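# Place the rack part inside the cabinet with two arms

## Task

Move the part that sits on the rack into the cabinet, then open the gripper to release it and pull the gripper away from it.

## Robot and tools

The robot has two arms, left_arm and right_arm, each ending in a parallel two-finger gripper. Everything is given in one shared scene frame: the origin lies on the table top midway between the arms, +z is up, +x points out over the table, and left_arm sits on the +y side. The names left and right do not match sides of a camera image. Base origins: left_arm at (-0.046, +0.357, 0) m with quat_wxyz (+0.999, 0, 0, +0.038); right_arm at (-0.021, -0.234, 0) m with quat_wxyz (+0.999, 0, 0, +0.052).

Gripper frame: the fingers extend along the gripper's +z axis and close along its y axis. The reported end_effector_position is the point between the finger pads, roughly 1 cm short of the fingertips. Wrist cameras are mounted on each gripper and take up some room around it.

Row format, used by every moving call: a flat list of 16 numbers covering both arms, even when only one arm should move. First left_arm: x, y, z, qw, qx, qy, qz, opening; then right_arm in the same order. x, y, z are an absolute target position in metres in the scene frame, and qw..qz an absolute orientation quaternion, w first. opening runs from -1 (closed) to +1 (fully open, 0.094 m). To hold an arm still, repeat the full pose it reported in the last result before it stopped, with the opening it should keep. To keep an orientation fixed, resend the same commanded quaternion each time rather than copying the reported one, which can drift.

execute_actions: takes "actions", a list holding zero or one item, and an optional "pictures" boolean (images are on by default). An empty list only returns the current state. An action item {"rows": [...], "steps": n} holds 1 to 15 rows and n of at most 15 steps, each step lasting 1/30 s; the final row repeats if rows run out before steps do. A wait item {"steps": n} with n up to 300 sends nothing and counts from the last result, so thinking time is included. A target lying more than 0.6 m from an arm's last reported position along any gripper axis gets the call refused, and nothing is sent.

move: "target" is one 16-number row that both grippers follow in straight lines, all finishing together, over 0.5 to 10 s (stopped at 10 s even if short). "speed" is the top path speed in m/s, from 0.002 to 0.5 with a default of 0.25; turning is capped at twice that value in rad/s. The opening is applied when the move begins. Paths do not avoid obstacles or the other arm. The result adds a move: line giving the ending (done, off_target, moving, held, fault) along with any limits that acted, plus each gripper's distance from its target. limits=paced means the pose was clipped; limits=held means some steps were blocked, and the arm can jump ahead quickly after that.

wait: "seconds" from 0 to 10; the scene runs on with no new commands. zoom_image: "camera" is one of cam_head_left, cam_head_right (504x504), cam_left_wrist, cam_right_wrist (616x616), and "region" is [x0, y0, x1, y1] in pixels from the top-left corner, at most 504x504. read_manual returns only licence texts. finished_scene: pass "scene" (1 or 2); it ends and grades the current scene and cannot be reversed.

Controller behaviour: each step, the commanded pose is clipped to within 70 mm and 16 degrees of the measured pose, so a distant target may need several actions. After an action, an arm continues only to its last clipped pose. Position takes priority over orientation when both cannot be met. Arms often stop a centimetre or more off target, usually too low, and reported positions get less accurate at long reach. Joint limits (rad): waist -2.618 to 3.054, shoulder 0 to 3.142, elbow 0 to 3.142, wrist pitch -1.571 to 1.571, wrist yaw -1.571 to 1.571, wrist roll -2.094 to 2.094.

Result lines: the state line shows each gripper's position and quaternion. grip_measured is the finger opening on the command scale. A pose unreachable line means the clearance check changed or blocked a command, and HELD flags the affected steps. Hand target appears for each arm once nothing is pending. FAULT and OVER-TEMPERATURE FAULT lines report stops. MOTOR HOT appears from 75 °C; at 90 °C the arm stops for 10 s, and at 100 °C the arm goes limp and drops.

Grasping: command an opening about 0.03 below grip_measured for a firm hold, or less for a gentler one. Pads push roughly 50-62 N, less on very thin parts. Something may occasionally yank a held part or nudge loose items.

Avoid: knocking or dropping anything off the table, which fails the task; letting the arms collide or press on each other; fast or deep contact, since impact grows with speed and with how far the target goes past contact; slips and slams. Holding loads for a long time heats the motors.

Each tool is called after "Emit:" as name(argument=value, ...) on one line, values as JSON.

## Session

Emit:
execute_actions(actions=[])

Scene clock: 0.00 s of 4480.00 s.
left_arm: end_effector_position=(+0.1669, +0.4054, +0.1627) grip_measured=+1.000 end_effector_quat_wxyz=(+0.562, +0.238, +0.759, +0.227) | right_arm: end_effector_position=(+0.3702, -0.3921, +0.3517) grip_measured=+1.000 end_effector_quat_wxyz=(+0.516, +0.186, +0.771, -0.323)
Joint positions: left_arm=[ 0.594  0.047  0.22  -0.494  0.567  0.864  0.094] | right_arm=[-0.236  1.336  1.275 -0.267  0.637 -0.123  0.094]
Joint velocities: left_arm=[-0.002  0.002  0.002 -0.081  0.007  0.022  0.   ] | right_arm=[-0.012  0.017  0.002 -0.095  0.081  0.022  0.   ]
Joint torques (N m, as the arm reports them, + toward a larger angle): no reading
Motor temperatures (°C, as the motors report them): left_arm=[29 35 33 35 31 28] | right_arm=[31 31 34 35 32 32]
Hand target (left_arm): +0.167, +0.404, +0.172; +0.569, +0.240, +0.751, +0.233
Hand target (right_arm): +0.368, -0.392, +0.355; +0.518, +0.188, +0.769, -0.323

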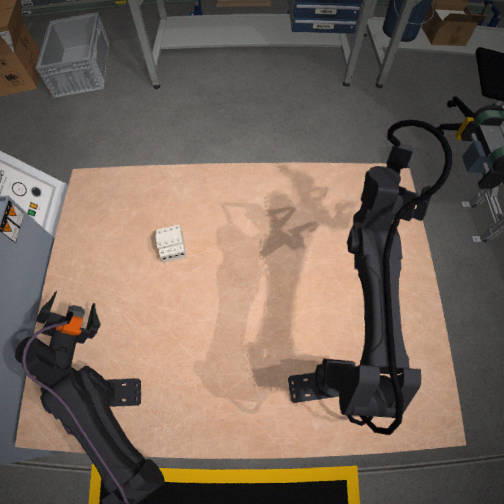

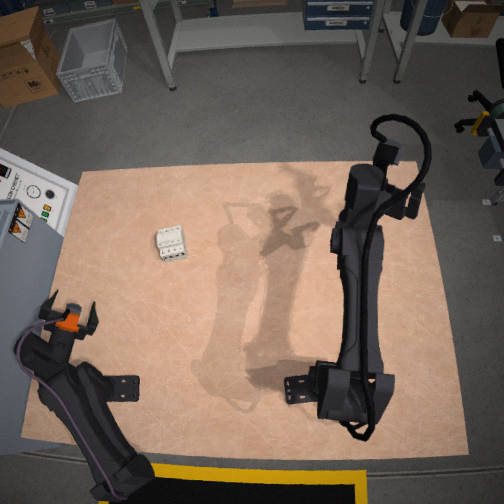

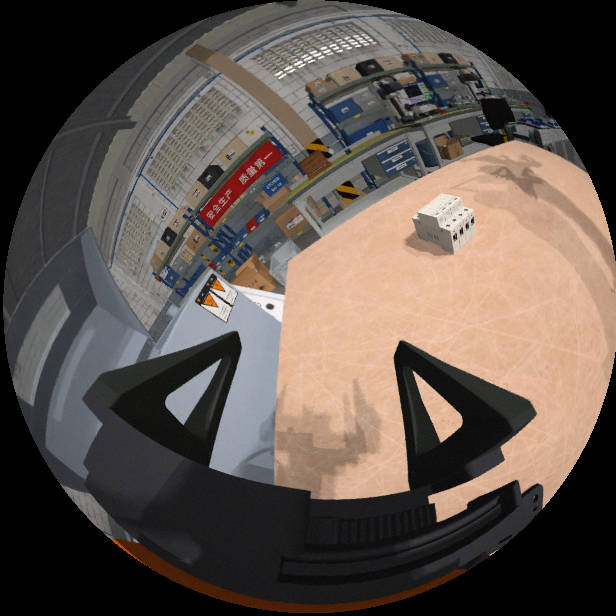

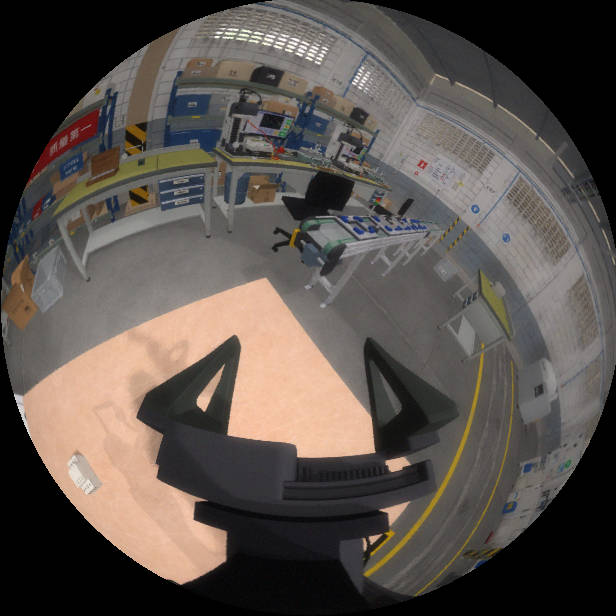

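Emit:
move(target=[0.35,0.20,0.13,0.215,-0.085,0.972,0.019,1,0.30,-0.40,0.35,0.516,0.186,0.771,-0.323,1])

Scene clock: 5.30 s of 4480.00 s.
left_arm: end_effector_position=(+0.3509, +0.2041, +0.1132) grip_measured=+1.000 end_effector_quat_wxyz=(+0.201, -0.081, +0.976, +0.020) | right_arm: end_effector_position=(+0.3086, -0.3984, +0.3548) grip_measured=+1.000 end_effector_quat_wxyz=(+0.523, +0.187, +0.767, -0.322)
Joint positions: left_arm=[-0.548  1.854  1.499 -0.886 -0.243 -0.597  0.094] | right_arm=[-0.306  1.105  1.125 -0.317  0.569 -0.149  0.094]
Joint velocities: left_arm=[ 0.007  0.012  0.002  0.095  0.051 -0.022  0.   ] | right_arm=[-0.022  0.012 -0.017  0.007 -0.007  0.007  0.   ]
Joint torques (N m, as the arm reports them, + toward a larger angle): left_arm=[-0.21 -8.11  8.03  0.58 -0.18 -0.06] | right_arm=[-0.59 -5.04  6.45  1.5   0.05 -0.05]
Motor temperatures (°C, as the motors report them): left_arm=[29 35 34 36 31 28] | right_arm=[31 32 34 36 32 32]
Hand target (left_arm): +0.356, +0.201, +0.125; +0.212, -0.087, +0.973, +0.012
Hand target (right_arm): +0.300, -0.399, +0.350; +0.516, +0.186, +0.771, -0.323
Off the commanded pose (left_arm): 0.017 m, 2 deg.
Off the commanded pose (right_arm): 0.010 m, 1 deg.
move: off_target (left_arm)

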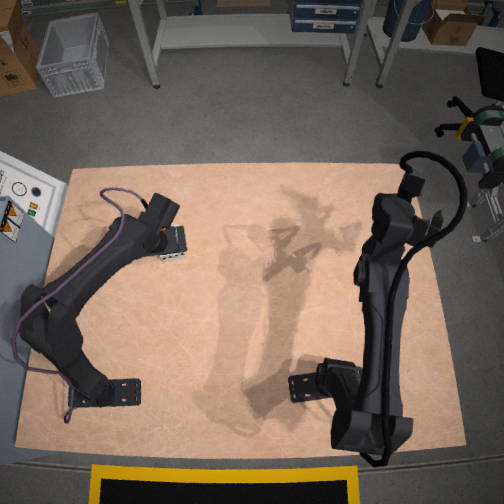

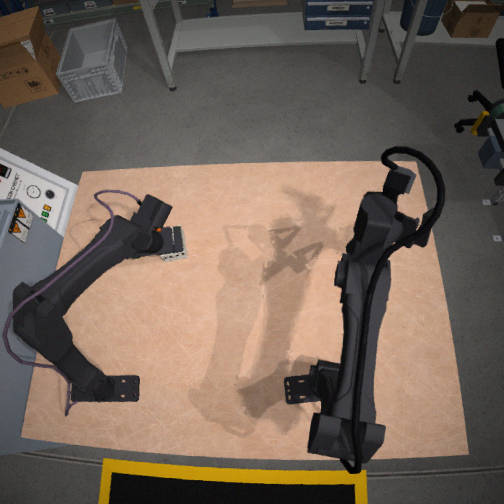

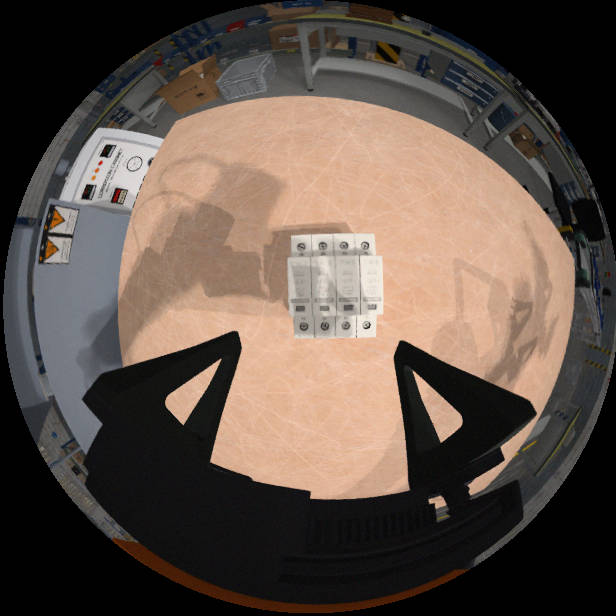

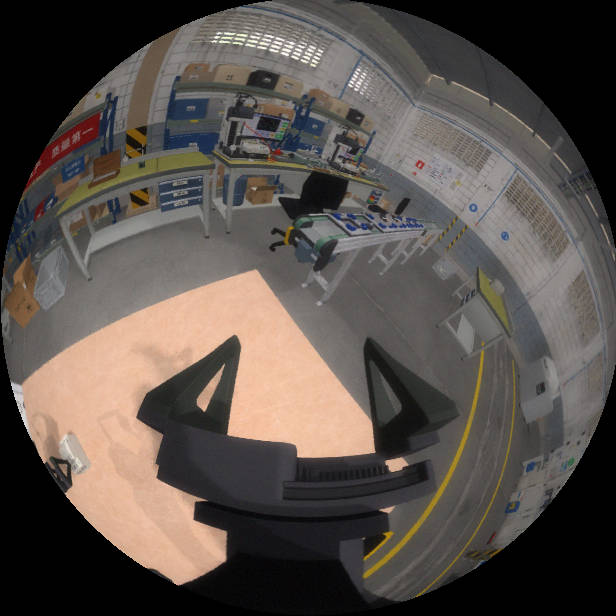

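Emit:
move(target=[0.378,0.186,0.08,0.215,-0.085,0.972,0.019,1,0.30,-0.40,0.35,0.516,0.186,0.771,-0.323,1], speed=0.1)

Scene clock: 7.47 s of 4480.00 s.
left_arm: end_effector_position=(+0.3667, +0.1936, +0.0654) grip_measured=+1.000 end_effector_quat_wxyz=(+0.187, -0.080, +0.979, +0.028) | right_arm: end_effector_position=(+0.3083, -0.3993, +0.3546) grip_measured=+1.000 end_effector_quat_wxyz=(+0.522, +0.187, +0.767, -0.321)
Joint positions: left_arm=[-0.553  1.987  1.499 -0.788 -0.244 -0.604  0.094] | right_arm=[-0.31   1.105  1.125 -0.317  0.564 -0.15   0.094]
Joint velocities: left_arm=[ 0.007 -0.007 -0.002 -0.051 -0.037 -0.051  0.   ] | right_arm=[ 0.002 -0.012 -0.007 -0.037  0.007 -0.007  0.   ]
Joint torques (N m, as the arm reports them, + toward a larger angle): left_arm=[-0.66 -9.39  7.42  0.79 -0.32 -0.07] | right_arm=[-0.58 -4.96  6.51  1.5   0.04 -0.05]
Motor temperatures (°C, as the motors report them): left_arm=[29 36 34 36 31 28] | right_arm=[31 32 34 36 32 32]
Hand target (left_arm): +0.378, +0.186, +0.080; +0.215, -0.085, +0.973, +0.019
Hand target (right_arm): +0.300, -0.400, +0.350; +0.516, +0.186, +0.771, -0.323
Off the commanded pose (left_arm): 0.020 m, 4 deg.
Off the commanded pose (right_arm): 0.010 m, 1 deg.
move: off_target (left_arm)

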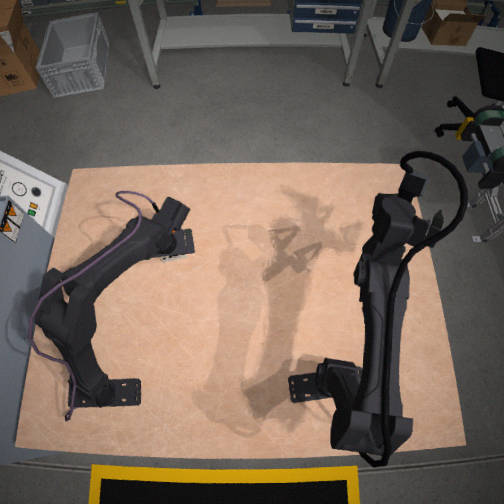

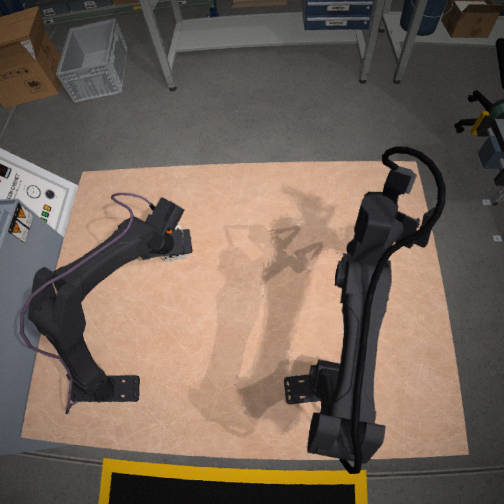

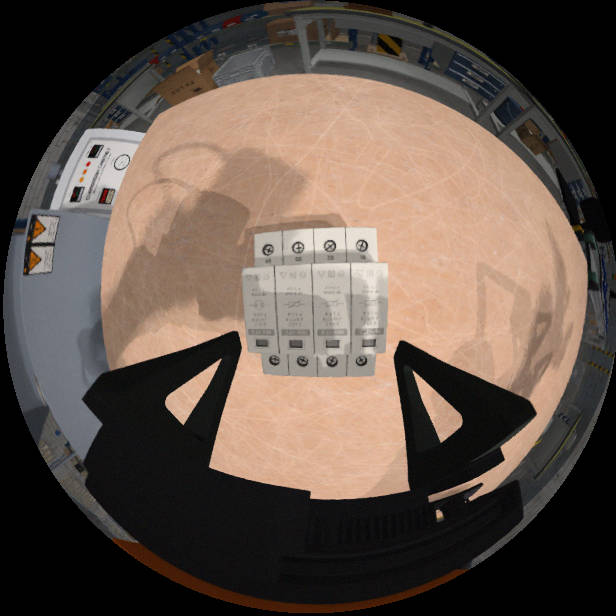

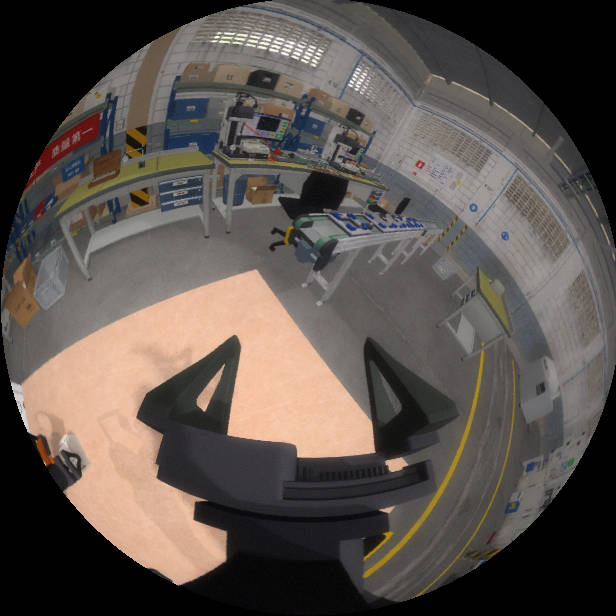

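Emit:
move(target=[0.402,0.186,0.05,0.215,-0.085,0.972,0.019,1,0.30,-0.40,0.35,0.516,0.186,0.771,-0.323,1], speed=0.06)

Scene clock: 9.70 s of 4480.00 s.
left_arm: end_effector_position=(+0.3846, +0.1889, +0.0359) grip_measured=+1.000 end_effector_quat_wxyz=(+0.187, -0.082, +0.978, +0.029) | right_arm: end_effector_position=(+0.3084, -0.3993, +0.3546) grip_measured=+1.000 end_effector_quat_wxyz=(+0.522, +0.187, +0.767, -0.321)
Joint positions: left_arm=[-0.545  2.087  1.525 -0.713 -0.244 -0.599  0.094] | right_arm=[-0.31   1.105  1.125 -0.317  0.564 -0.151  0.094]
Joint velocities: left_arm=[ 0.032 -0.012 -0.002 -0.022 -0.037 -0.022  0.   ] | right_arm=[-0.002  0.007 -0.002 -0.022 -0.007  0.022  0.   ]
Joint torques (N m, as the arm reports them, + toward a larger angle): left_arm=[ 0.59 -9.67  7.83  0.87 -0.25  0.11] | right_arm=[-0.61 -5.    6.53  1.5   0.04 -0.04]
Motor temperatures (°C, as the motors report them): left_arm=[29 37 34 36 31 28] | right_arm=[31 32 35 37 32 32]
Hand target (left_arm): +0.401, +0.187, +0.050; +0.216, -0.085, +0.973, +0.019
Hand target (right_arm): +0.300, -0.400, +0.350; +0.516, +0.186, +0.771, -0.323
Off the commanded pose (left_arm): 0.023 m, 3 deg.
Off the commanded pose (right_arm): 0.010 m, 1 deg.
move: off_target (left_arm)

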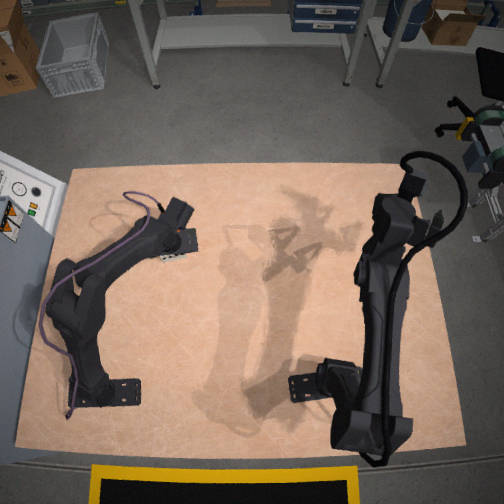

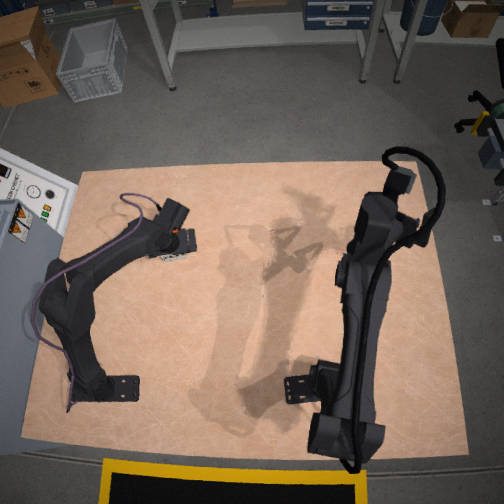

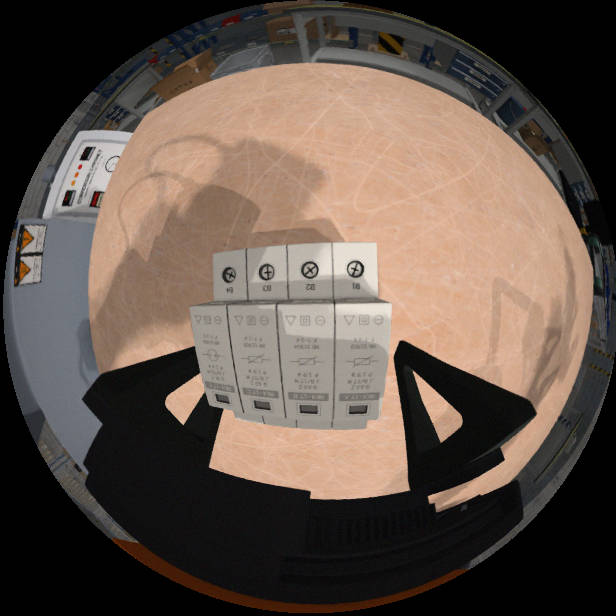

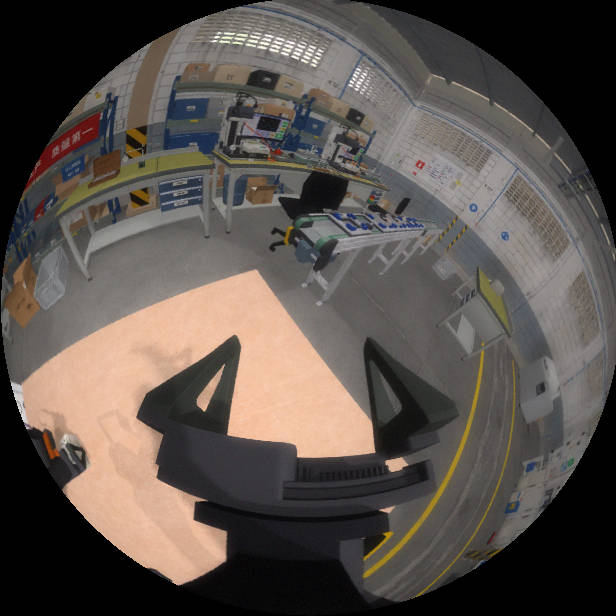

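Emit:
move(target=[0.405,0.193,0.05,0.215,-0.085,0.972,0.019,1,0.30,-0.40,0.35,0.516,0.186,0.771,-0.323,1], speed=0.05)

Emit:
move(target=[0.405,0.193,0.05,0.215,-0.085,0.972,0.019,0.47,0.30,-0.40,0.35,0.516,0.186,0.771,-0.323,1])

Scene clock: 12.10 s of 4480.00 s.
left_arm: end_effector_position=(+0.3894, +0.1955, +0.0365) grip_measured=+1.000 end_effector_quat_wxyz=(+0.190, -0.082, +0.978, +0.030) | right_arm: end_effector_position=(+0.3084, -0.3993, +0.3546) grip_measured=+1.000 end_effector_quat_wxyz=(+0.522, +0.187, +0.767, -0.321)
Joint positions: left_arm=[-0.527  2.087  1.525 -0.704 -0.244 -0.581  0.094] | right_arm=[-0.31   1.105  1.125 -0.317  0.564 -0.151  0.094]
Joint velocities: left_arm=[-0.002 -0.002 -0.012 -0.051  0.051  0.022  0.   ] | right_arm=[-0.027  0.002  0.017  0.007 -0.066 -0.051  0.   ]
Joint torques (N m, as the arm reports them, + toward a larger angle): left_arm=[ 0.67 -9.76  7.63  0.82 -0.19  0.1 ] | right_arm=[-0.57 -4.94  6.49  1.52  0.05 -0.03]
Motor temperatures (°C, as the motors report them): left_arm=[29 37 35 36 31 28] | right_arm=[31 32 35 37 32 32]
Hand target (left_arm): +0.404, +0.194, +0.051; +0.215, -0.085, +0.973, +0.020
Hand target (right_arm): +0.300, -0.400, +0.350; +0.516, +0.186, +0.771, -0.323
Off the commanded pose (left_arm): 0.021 m, 3 deg.
Off the commanded pose (right_arm): 0.010 m, 1 deg.
move: off_target (left_arm)

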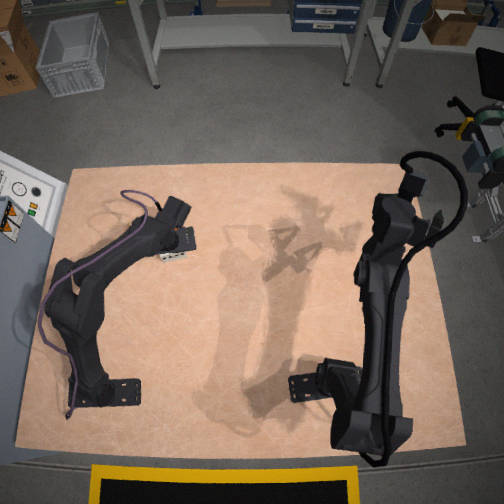

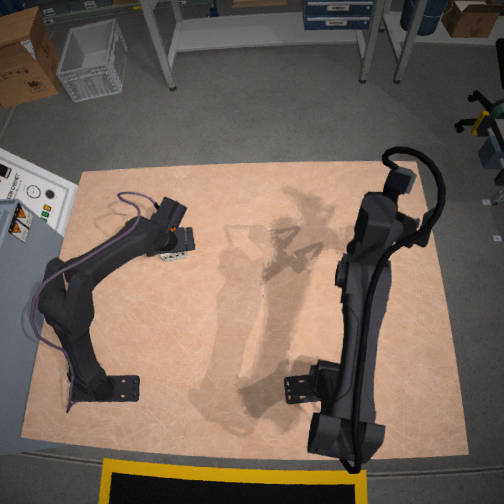

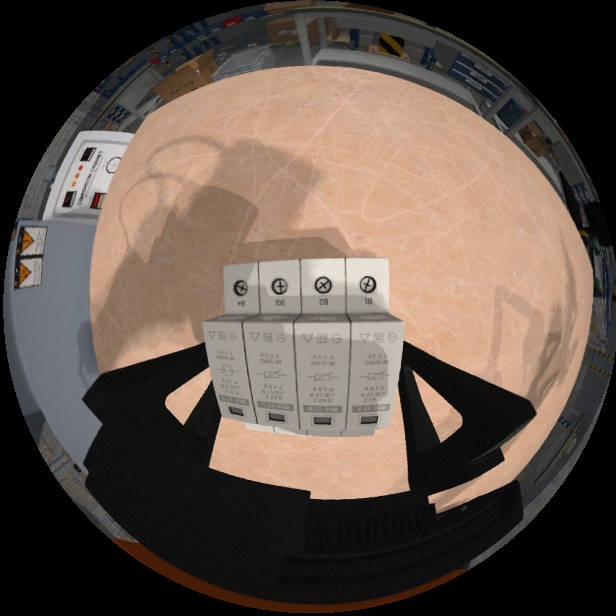

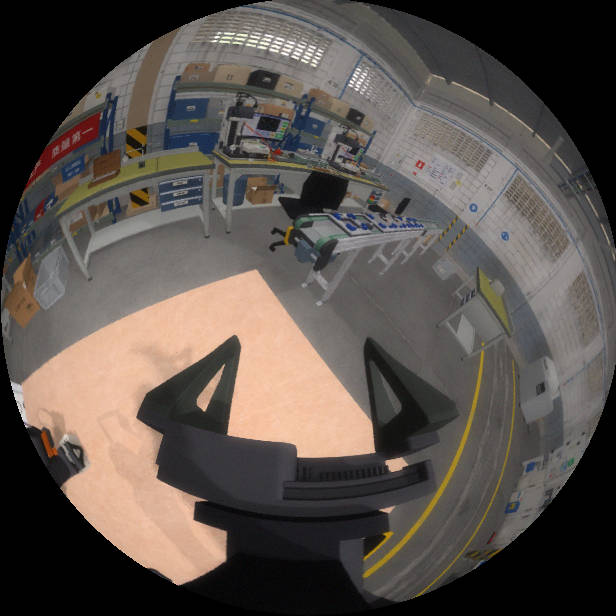

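Scene clock: 12.80 s of 4480.00 s.
left_arm: end_effector_position=(+0.3892, +0.1963, +0.0364) grip_measured=+0.561 end_effector_quat_wxyz=(+0.190, -0.083, +0.978, +0.031) | right_arm: end_effector_position=(+0.3084, -0.3993, +0.3546) grip_measured=+1.000 end_effector_quat_wxyz=(+0.522, +0.187, +0.767, -0.321)
Joint positions: left_arm=[-0.526  2.087  1.525 -0.706 -0.245 -0.582  0.073] | right_arm=[-0.31   1.105  1.125 -0.317  0.564 -0.151  0.094]
Joint velocities: left_arm=[ 0.007 -0.007 -0.012 -0.051  0.051 -0.081  0.001] | right_arm=[-0.027  0.017  0.007  0.037  0.037  0.037  0.   ]
Joint torques (N m, as the arm reports them, + toward a larger angle): left_arm=[ 0.58 -9.73  7.67  0.84 -0.18  0.11] | right_arm=[-0.56 -4.93  6.49  1.52  0.04 -0.03]
Motor temperatures (°C, as the motors report them): left_arm=[29 38 35 36 31 28] | right_arm=[31 32 35 37 32 32]
Hand target (left_arm): +0.404, +0.194, +0.051; +0.216, -0.085, +0.973, +0.019
Hand target (right_arm): +0.300, -0.400, +0.350; +0.516, +0.186, +0.771, -0.323
Off the commanded pose (left_arm): 0.021 m, 3 deg.
Off the commanded pose (right_arm): 0.010 m, 1 deg.
move: off_target (left_arm)

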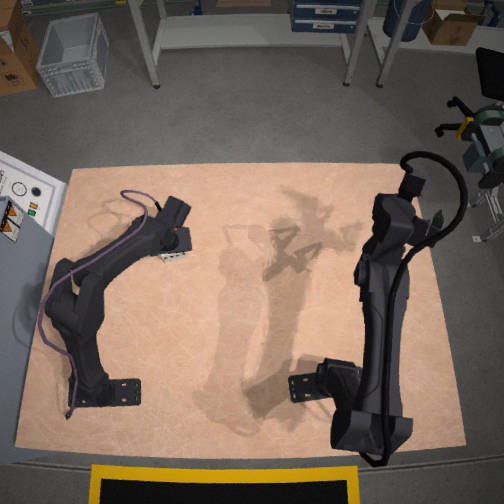

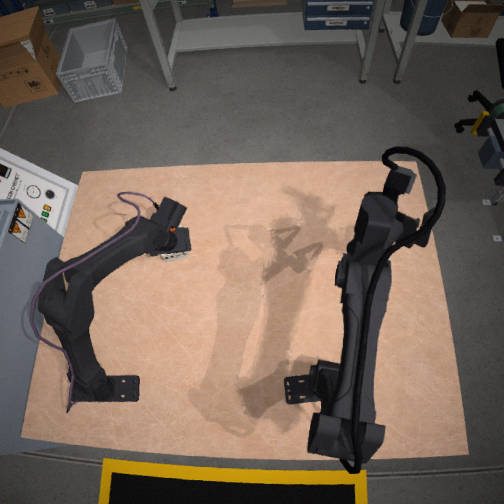

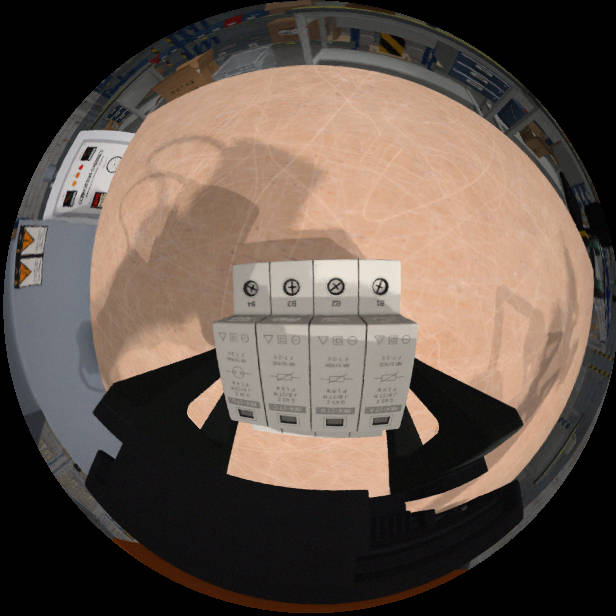

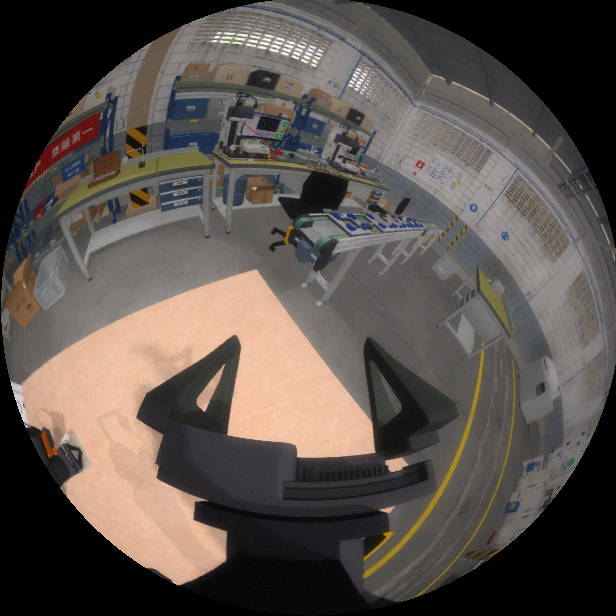

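Emit:
move(target=[0.36,0.26,0.22,0.215,-0.085,0.972,0.019,0.48,0.24,-0.05,0.38,0.455,-0.542,0.542,0.455,1], speed=0.2)

Emit:
move(target=[0.22,0.60,0.36,0.153,-0.69,0.69,0.153,0.48,0.24,0.16,0.33,0.455,-0.542,0.542,0.455,1], speed=0.2)

Scene clock: 21.30 s of 4480.00 s.
left_arm: end_effector_position=(+0.3469, +0.2569, +0.1814) grip_measured=+0.561 end_effector_quat_wxyz=(+0.158, -0.078, +0.984, +0.035) | right_arm: end_effector_position=(+0.2476, -0.0510, +0.3725) grip_measured=+1.000 end_effector_quat_wxyz=(+0.460, -0.543, +0.548, +0.440)
Joint positions: left_arm=[-0.412  1.847  1.788 -1.248 -0.19  -0.469  0.073] | right_arm=[-0.077  1.535  1.667 -1.429 -1.372 -1.309  0.094]
Joint velocities: left_arm=[ 0.007  0.002 -0.022 -0.051 -0.022  0.022 -0.   ] | right_arm=[-0.007  0.037  0.032 -0.198  0.007 -0.154  0.   ]
Joint torques (N m, as the arm reports them, + toward a larger angle): left_arm=[  0.72 -11.41   9.05   0.73  -0.27   0.1 ] | right_arm=[ 0.67 -4.2   9.61  0.42 -0.87 -0.1 ]
Motor temperatures (°C, as the motors report them): left_arm=[29 42 36 36 31 28] | right_arm=[31 32 36 37 32 32]
Hand target (left_arm): +0.357, +0.261, +0.221; +0.216, -0.085, +0.972, +0.020
Hand target (right_arm): +0.246, -0.048, +0.377; -0.458, +0.541, -0.541, -0.452
Off the commanded pose (left_arm): 0.041 m, 7 deg.
Off the commanded pose (right_arm): 0.011 m, 2 deg.
move: off_target (left_arm, right_arm)

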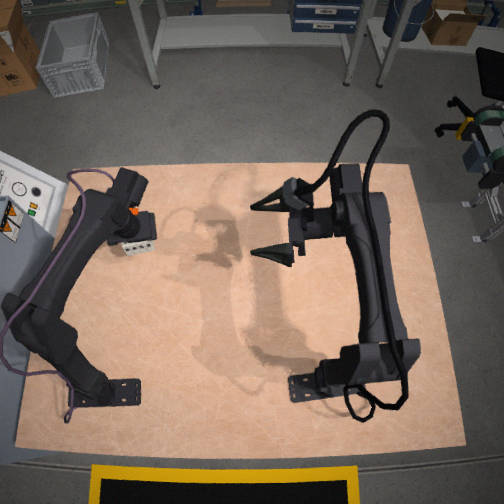

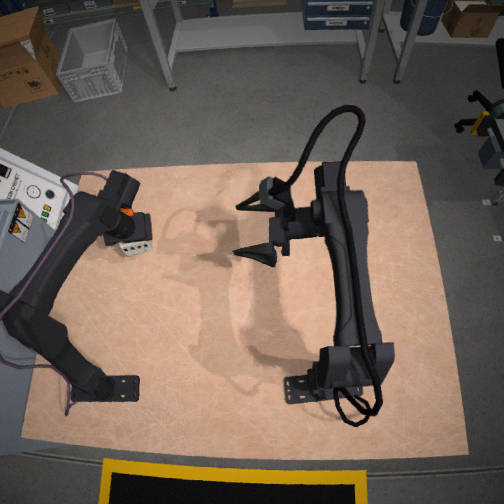

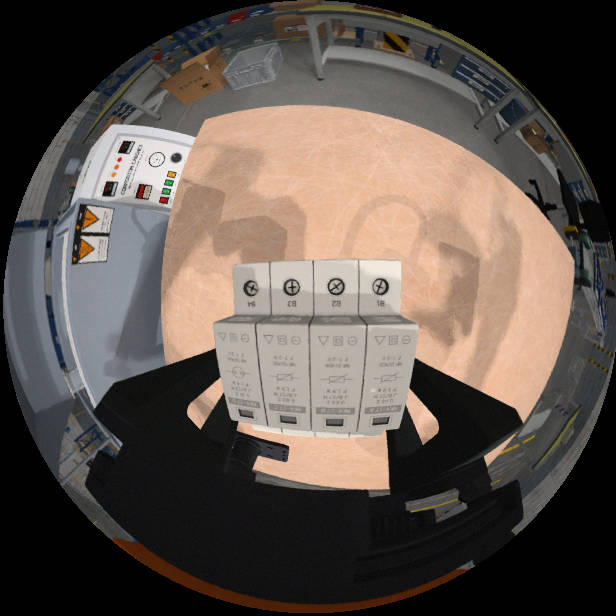

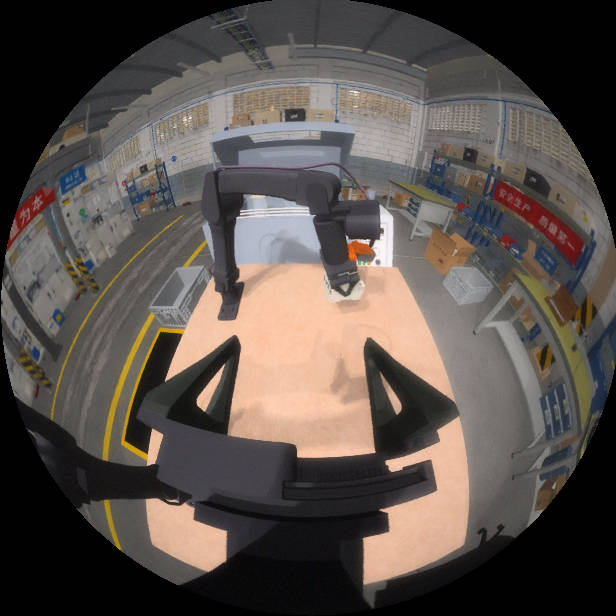

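Scene clock: 25.27 s of 4480.00 s.
left_arm: end_effector_position=(+0.2237, +0.5961, +0.3367) grip_measured=+0.560 end_effector_quat_wxyz=(+0.259, -0.648, +0.704, +0.129) | right_arm: end_effector_position=(+0.2421, +0.1552, +0.3248) grip_measured=+1.000 end_effector_quat_wxyz=(+0.453, -0.538, +0.547, +0.455)
Joint positions: left_arm=[ 0.479  1.703  2.187 -1.568 -0.342 -0.848  0.073] | right_arm=[ 0.576  1.566  1.297 -0.005 -0.866 -0.2    0.094]
Joint velocities: left_arm=[ 0.007  0.007  0.002  0.022  0.007 -0.022  0.001] | right_arm=[-0.007  0.002  0.017 -0.066  0.007 -0.007  0.   ]
Joint torques (N m, as the arm reports them, + toward a larger angle): left_arm=[ 0.47 -6.89  7.93  0.86 -0.58 -0.05] | right_arm=[ 0.57 -6.22 11.41  1.56 -0.14  0.05]
Motor temperatures (°C, as the motors report them): left_arm=[29 42 36 36 31 28] | right_arm=[31 32 36 37 32 32]
Hand target (left_arm): +0.215, +0.601, +0.359; -0.291, +0.654, -0.683, -0.142
Hand target (right_arm): +0.244, +0.160, +0.332; -0.458, +0.538, -0.541, -0.456
Off the commanded pose (left_arm): 0.024 m, 13 deg.
Off the commanded pose (right_arm): 0.007 m, 1 deg.
joint sent to its limit (left arm) — the command would take joint 4 (wrist pitch) past its lower limit, so that joint was sent only as far as its limit.
move: off_target (left_arm)

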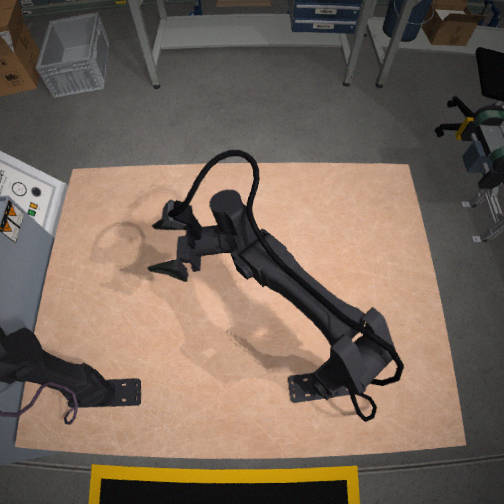

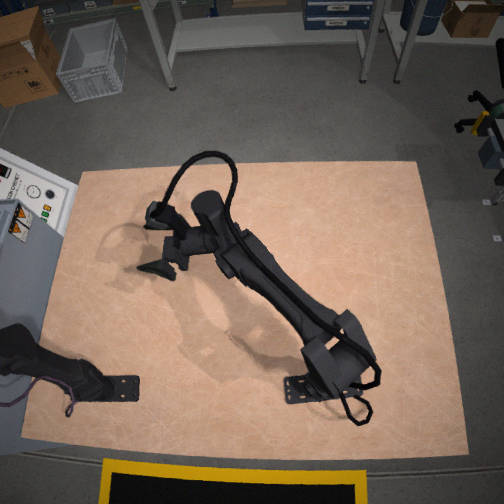

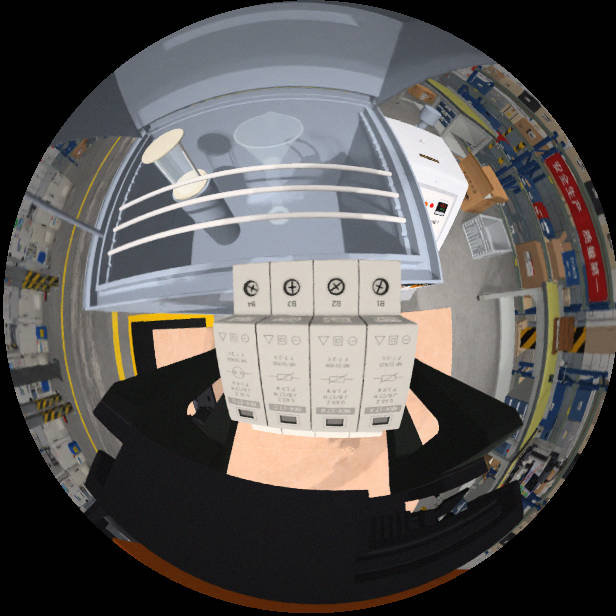

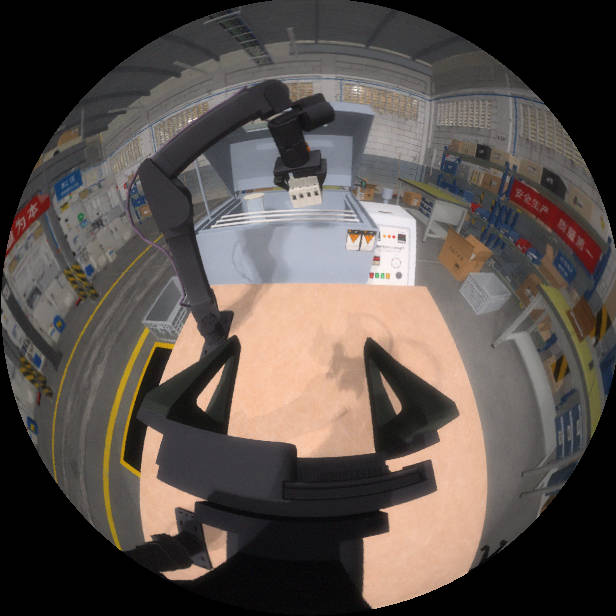

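Emit:
move(target=[0.19,0.77,0.315,0.153,-0.69,0.69,0.153,0.48,0.24,0.16,0.33,0.455,-0.542,0.542,0.455,1], speed=0.12)

Emit:
move(target=[0.17,0.80,0.29,0.153,-0.69,0.69,0.153,0.48,0.24,0.16,0.33,0.455,-0.542,0.542,0.455,1], speed=0.05)

Emit:
zoom_image(camera="cam_right_wrist", region=[230, 150, 380, 250])

Scene clock: 28.80 s of 4480.00 s.
left_arm: end_effector_position=(+0.1934, +0.7705, +0.2797) grip_measured=+0.560 end_effector_quat_wxyz=(+0.202, -0.675, +0.692, +0.158) | right_arm: end_effector_position=(+0.2409, +0.1566, +0.3250) grip_measured=+1.000 end_effector_quat_wxyz=(+0.453, -0.538, +0.546, +0.455)
Joint positions: left_arm=[ 0.882  2.193  2.66  -1.568 -0.229 -0.532  0.073] | right_arm=[ 0.582  1.566  1.297 -0.003 -0.861 -0.199  0.094]
Joint velocities: left_arm=[ 0.002 -0.022 -0.012 -0.051 -0.007  0.037  0.001] | right_arm=[ 0.002  0.002 -0.012  0.022  0.037  0.037  0.   ]
Joint torques (N m, as the arm reports them, + toward a larger angle): left_arm=[  0.25 -11.8    8.3    0.83  -0.35   0.12] | right_arm=[ 0.7  -6.78 10.91  1.45 -0.13 -0.06]
Motor temperatures (°C, as the motors report them): left_arm=[29 42 36 36 31 28] | right_arm=[31 33 36 38 32 32]
Hand target (left_arm): +0.186, +0.769, +0.312; -0.239, +0.669, -0.681, -0.177
Hand target (right_arm): +0.240, +0.160, +0.330; -0.455, +0.541, -0.541, -0.455
Off the commanded pose (left_arm): 0.036 m, 6 deg.
Off the commanded pose (right_arm): 0.006 m, 1 deg.
joint sent to its limit (left arm) — the command would take joint 4 (wrist pitch) past its lower limit, so that joint was sent only as far as its limit.
move: off_target (left_arm)

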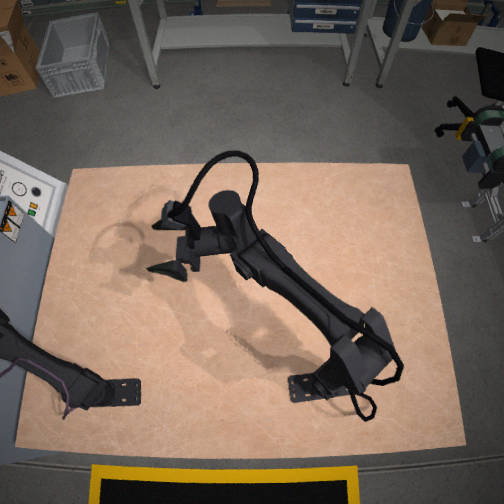

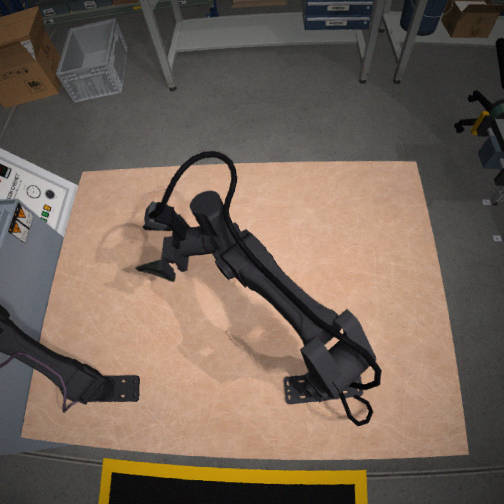

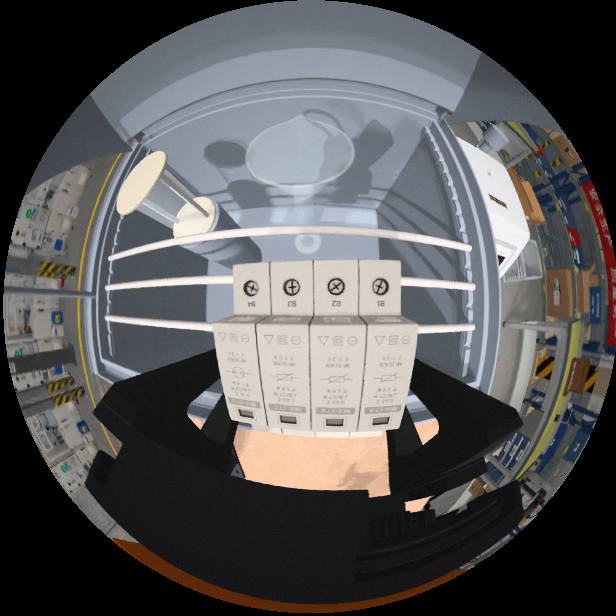

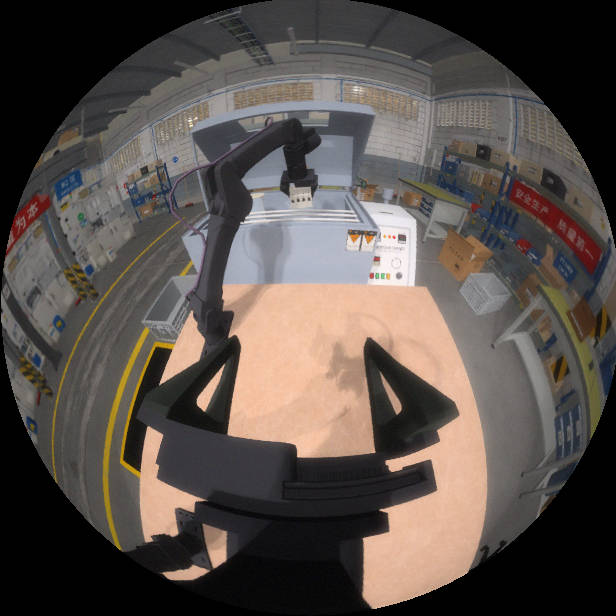

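Scene clock: 30.17 s of 4480.00 s.
left_arm: end_effector_position=(+0.1761, +0.7982, +0.2587) grip_measured=+0.560 end_effector_quat_wxyz=(+0.185, -0.679, +0.693, +0.156) | right_arm: end_effector_position=(+0.2409, +0.1566, +0.3250) grip_measured=+1.000 end_effector_quat_wxyz=(+0.453, -0.538, +0.546, +0.455)
Joint positions: left_arm=[ 0.952  2.276  2.721 -1.568 -0.204 -0.474  0.073] | right_arm=[ 0.582  1.566  1.297 -0.003 -0.861 -0.199  0.094]
Joint velocities: left_arm=[-0.007 -0.002  0.002 -0.051 -0.037 -0.007 -0.   ] | right_arm=[ 0.007 -0.027  0.002 -0.007  0.037  0.037  0.   ]
Joint torques (N m, as the arm reports them, + toward a larger angle): left_arm=[  0.57 -12.13   8.12   0.82  -0.26   0.11] | right_arm=[ 0.62 -6.81 10.9   1.45 -0.14 -0.07]
Motor temperatures (°C, as the motors report them): left_arm=[29 42 36 36 31 28] | right_arm=[31 33 36 38 32 32]
Hand target (left_arm): +0.169, +0.798, +0.289; -0.218, +0.675, -0.683, -0.175
Hand target (right_arm): +0.240, +0.160, +0.330; -0.455, +0.541, -0.542, -0.455
Off the commanded pose (left_arm): 0.032 m, 4 deg.
Off the commanded pose (right_arm): 0.006 m, 1 deg.
joint sent to its limit (left arm) — the command would take joint 4 (wrist pitch) past its lower limit, so that joint was sent only as far as its limit.
move: off_target (left_arm)

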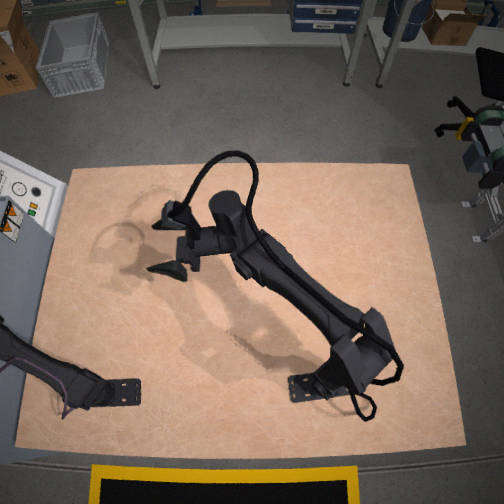

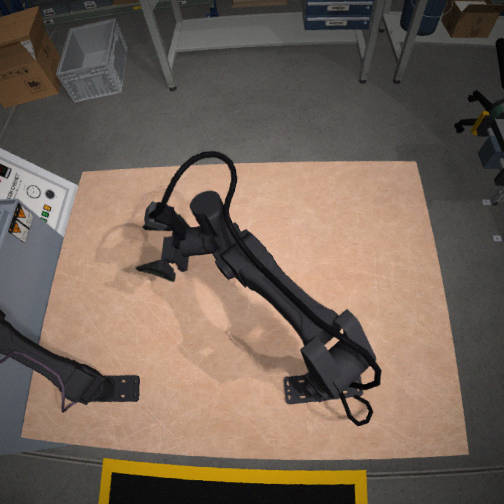

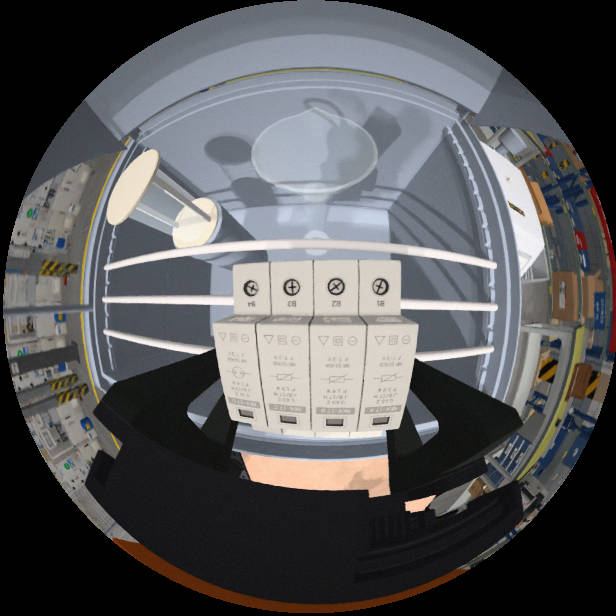

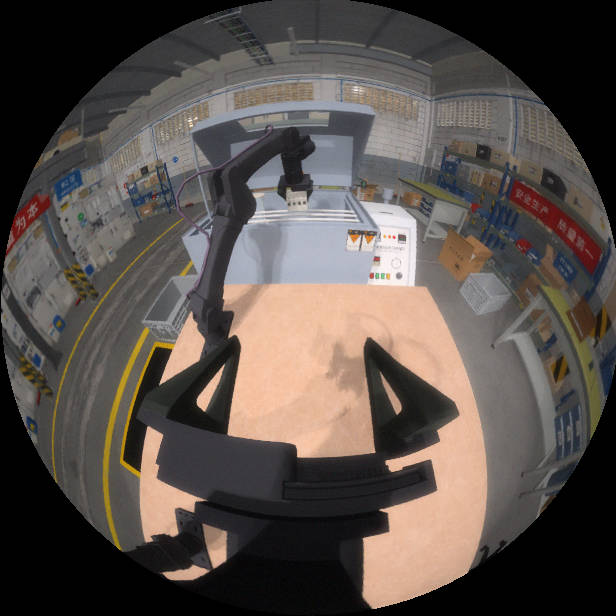

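Region (230, 150, 380, 250) of cam_right_wrist's 616x616 image, scaled by 3.360, with more detail than that image has.

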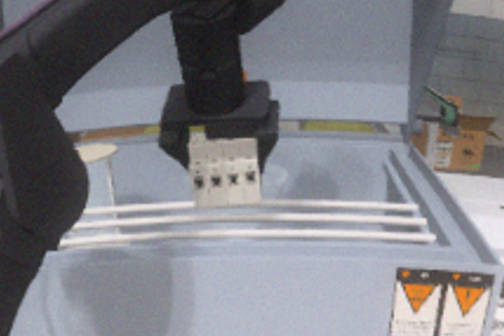

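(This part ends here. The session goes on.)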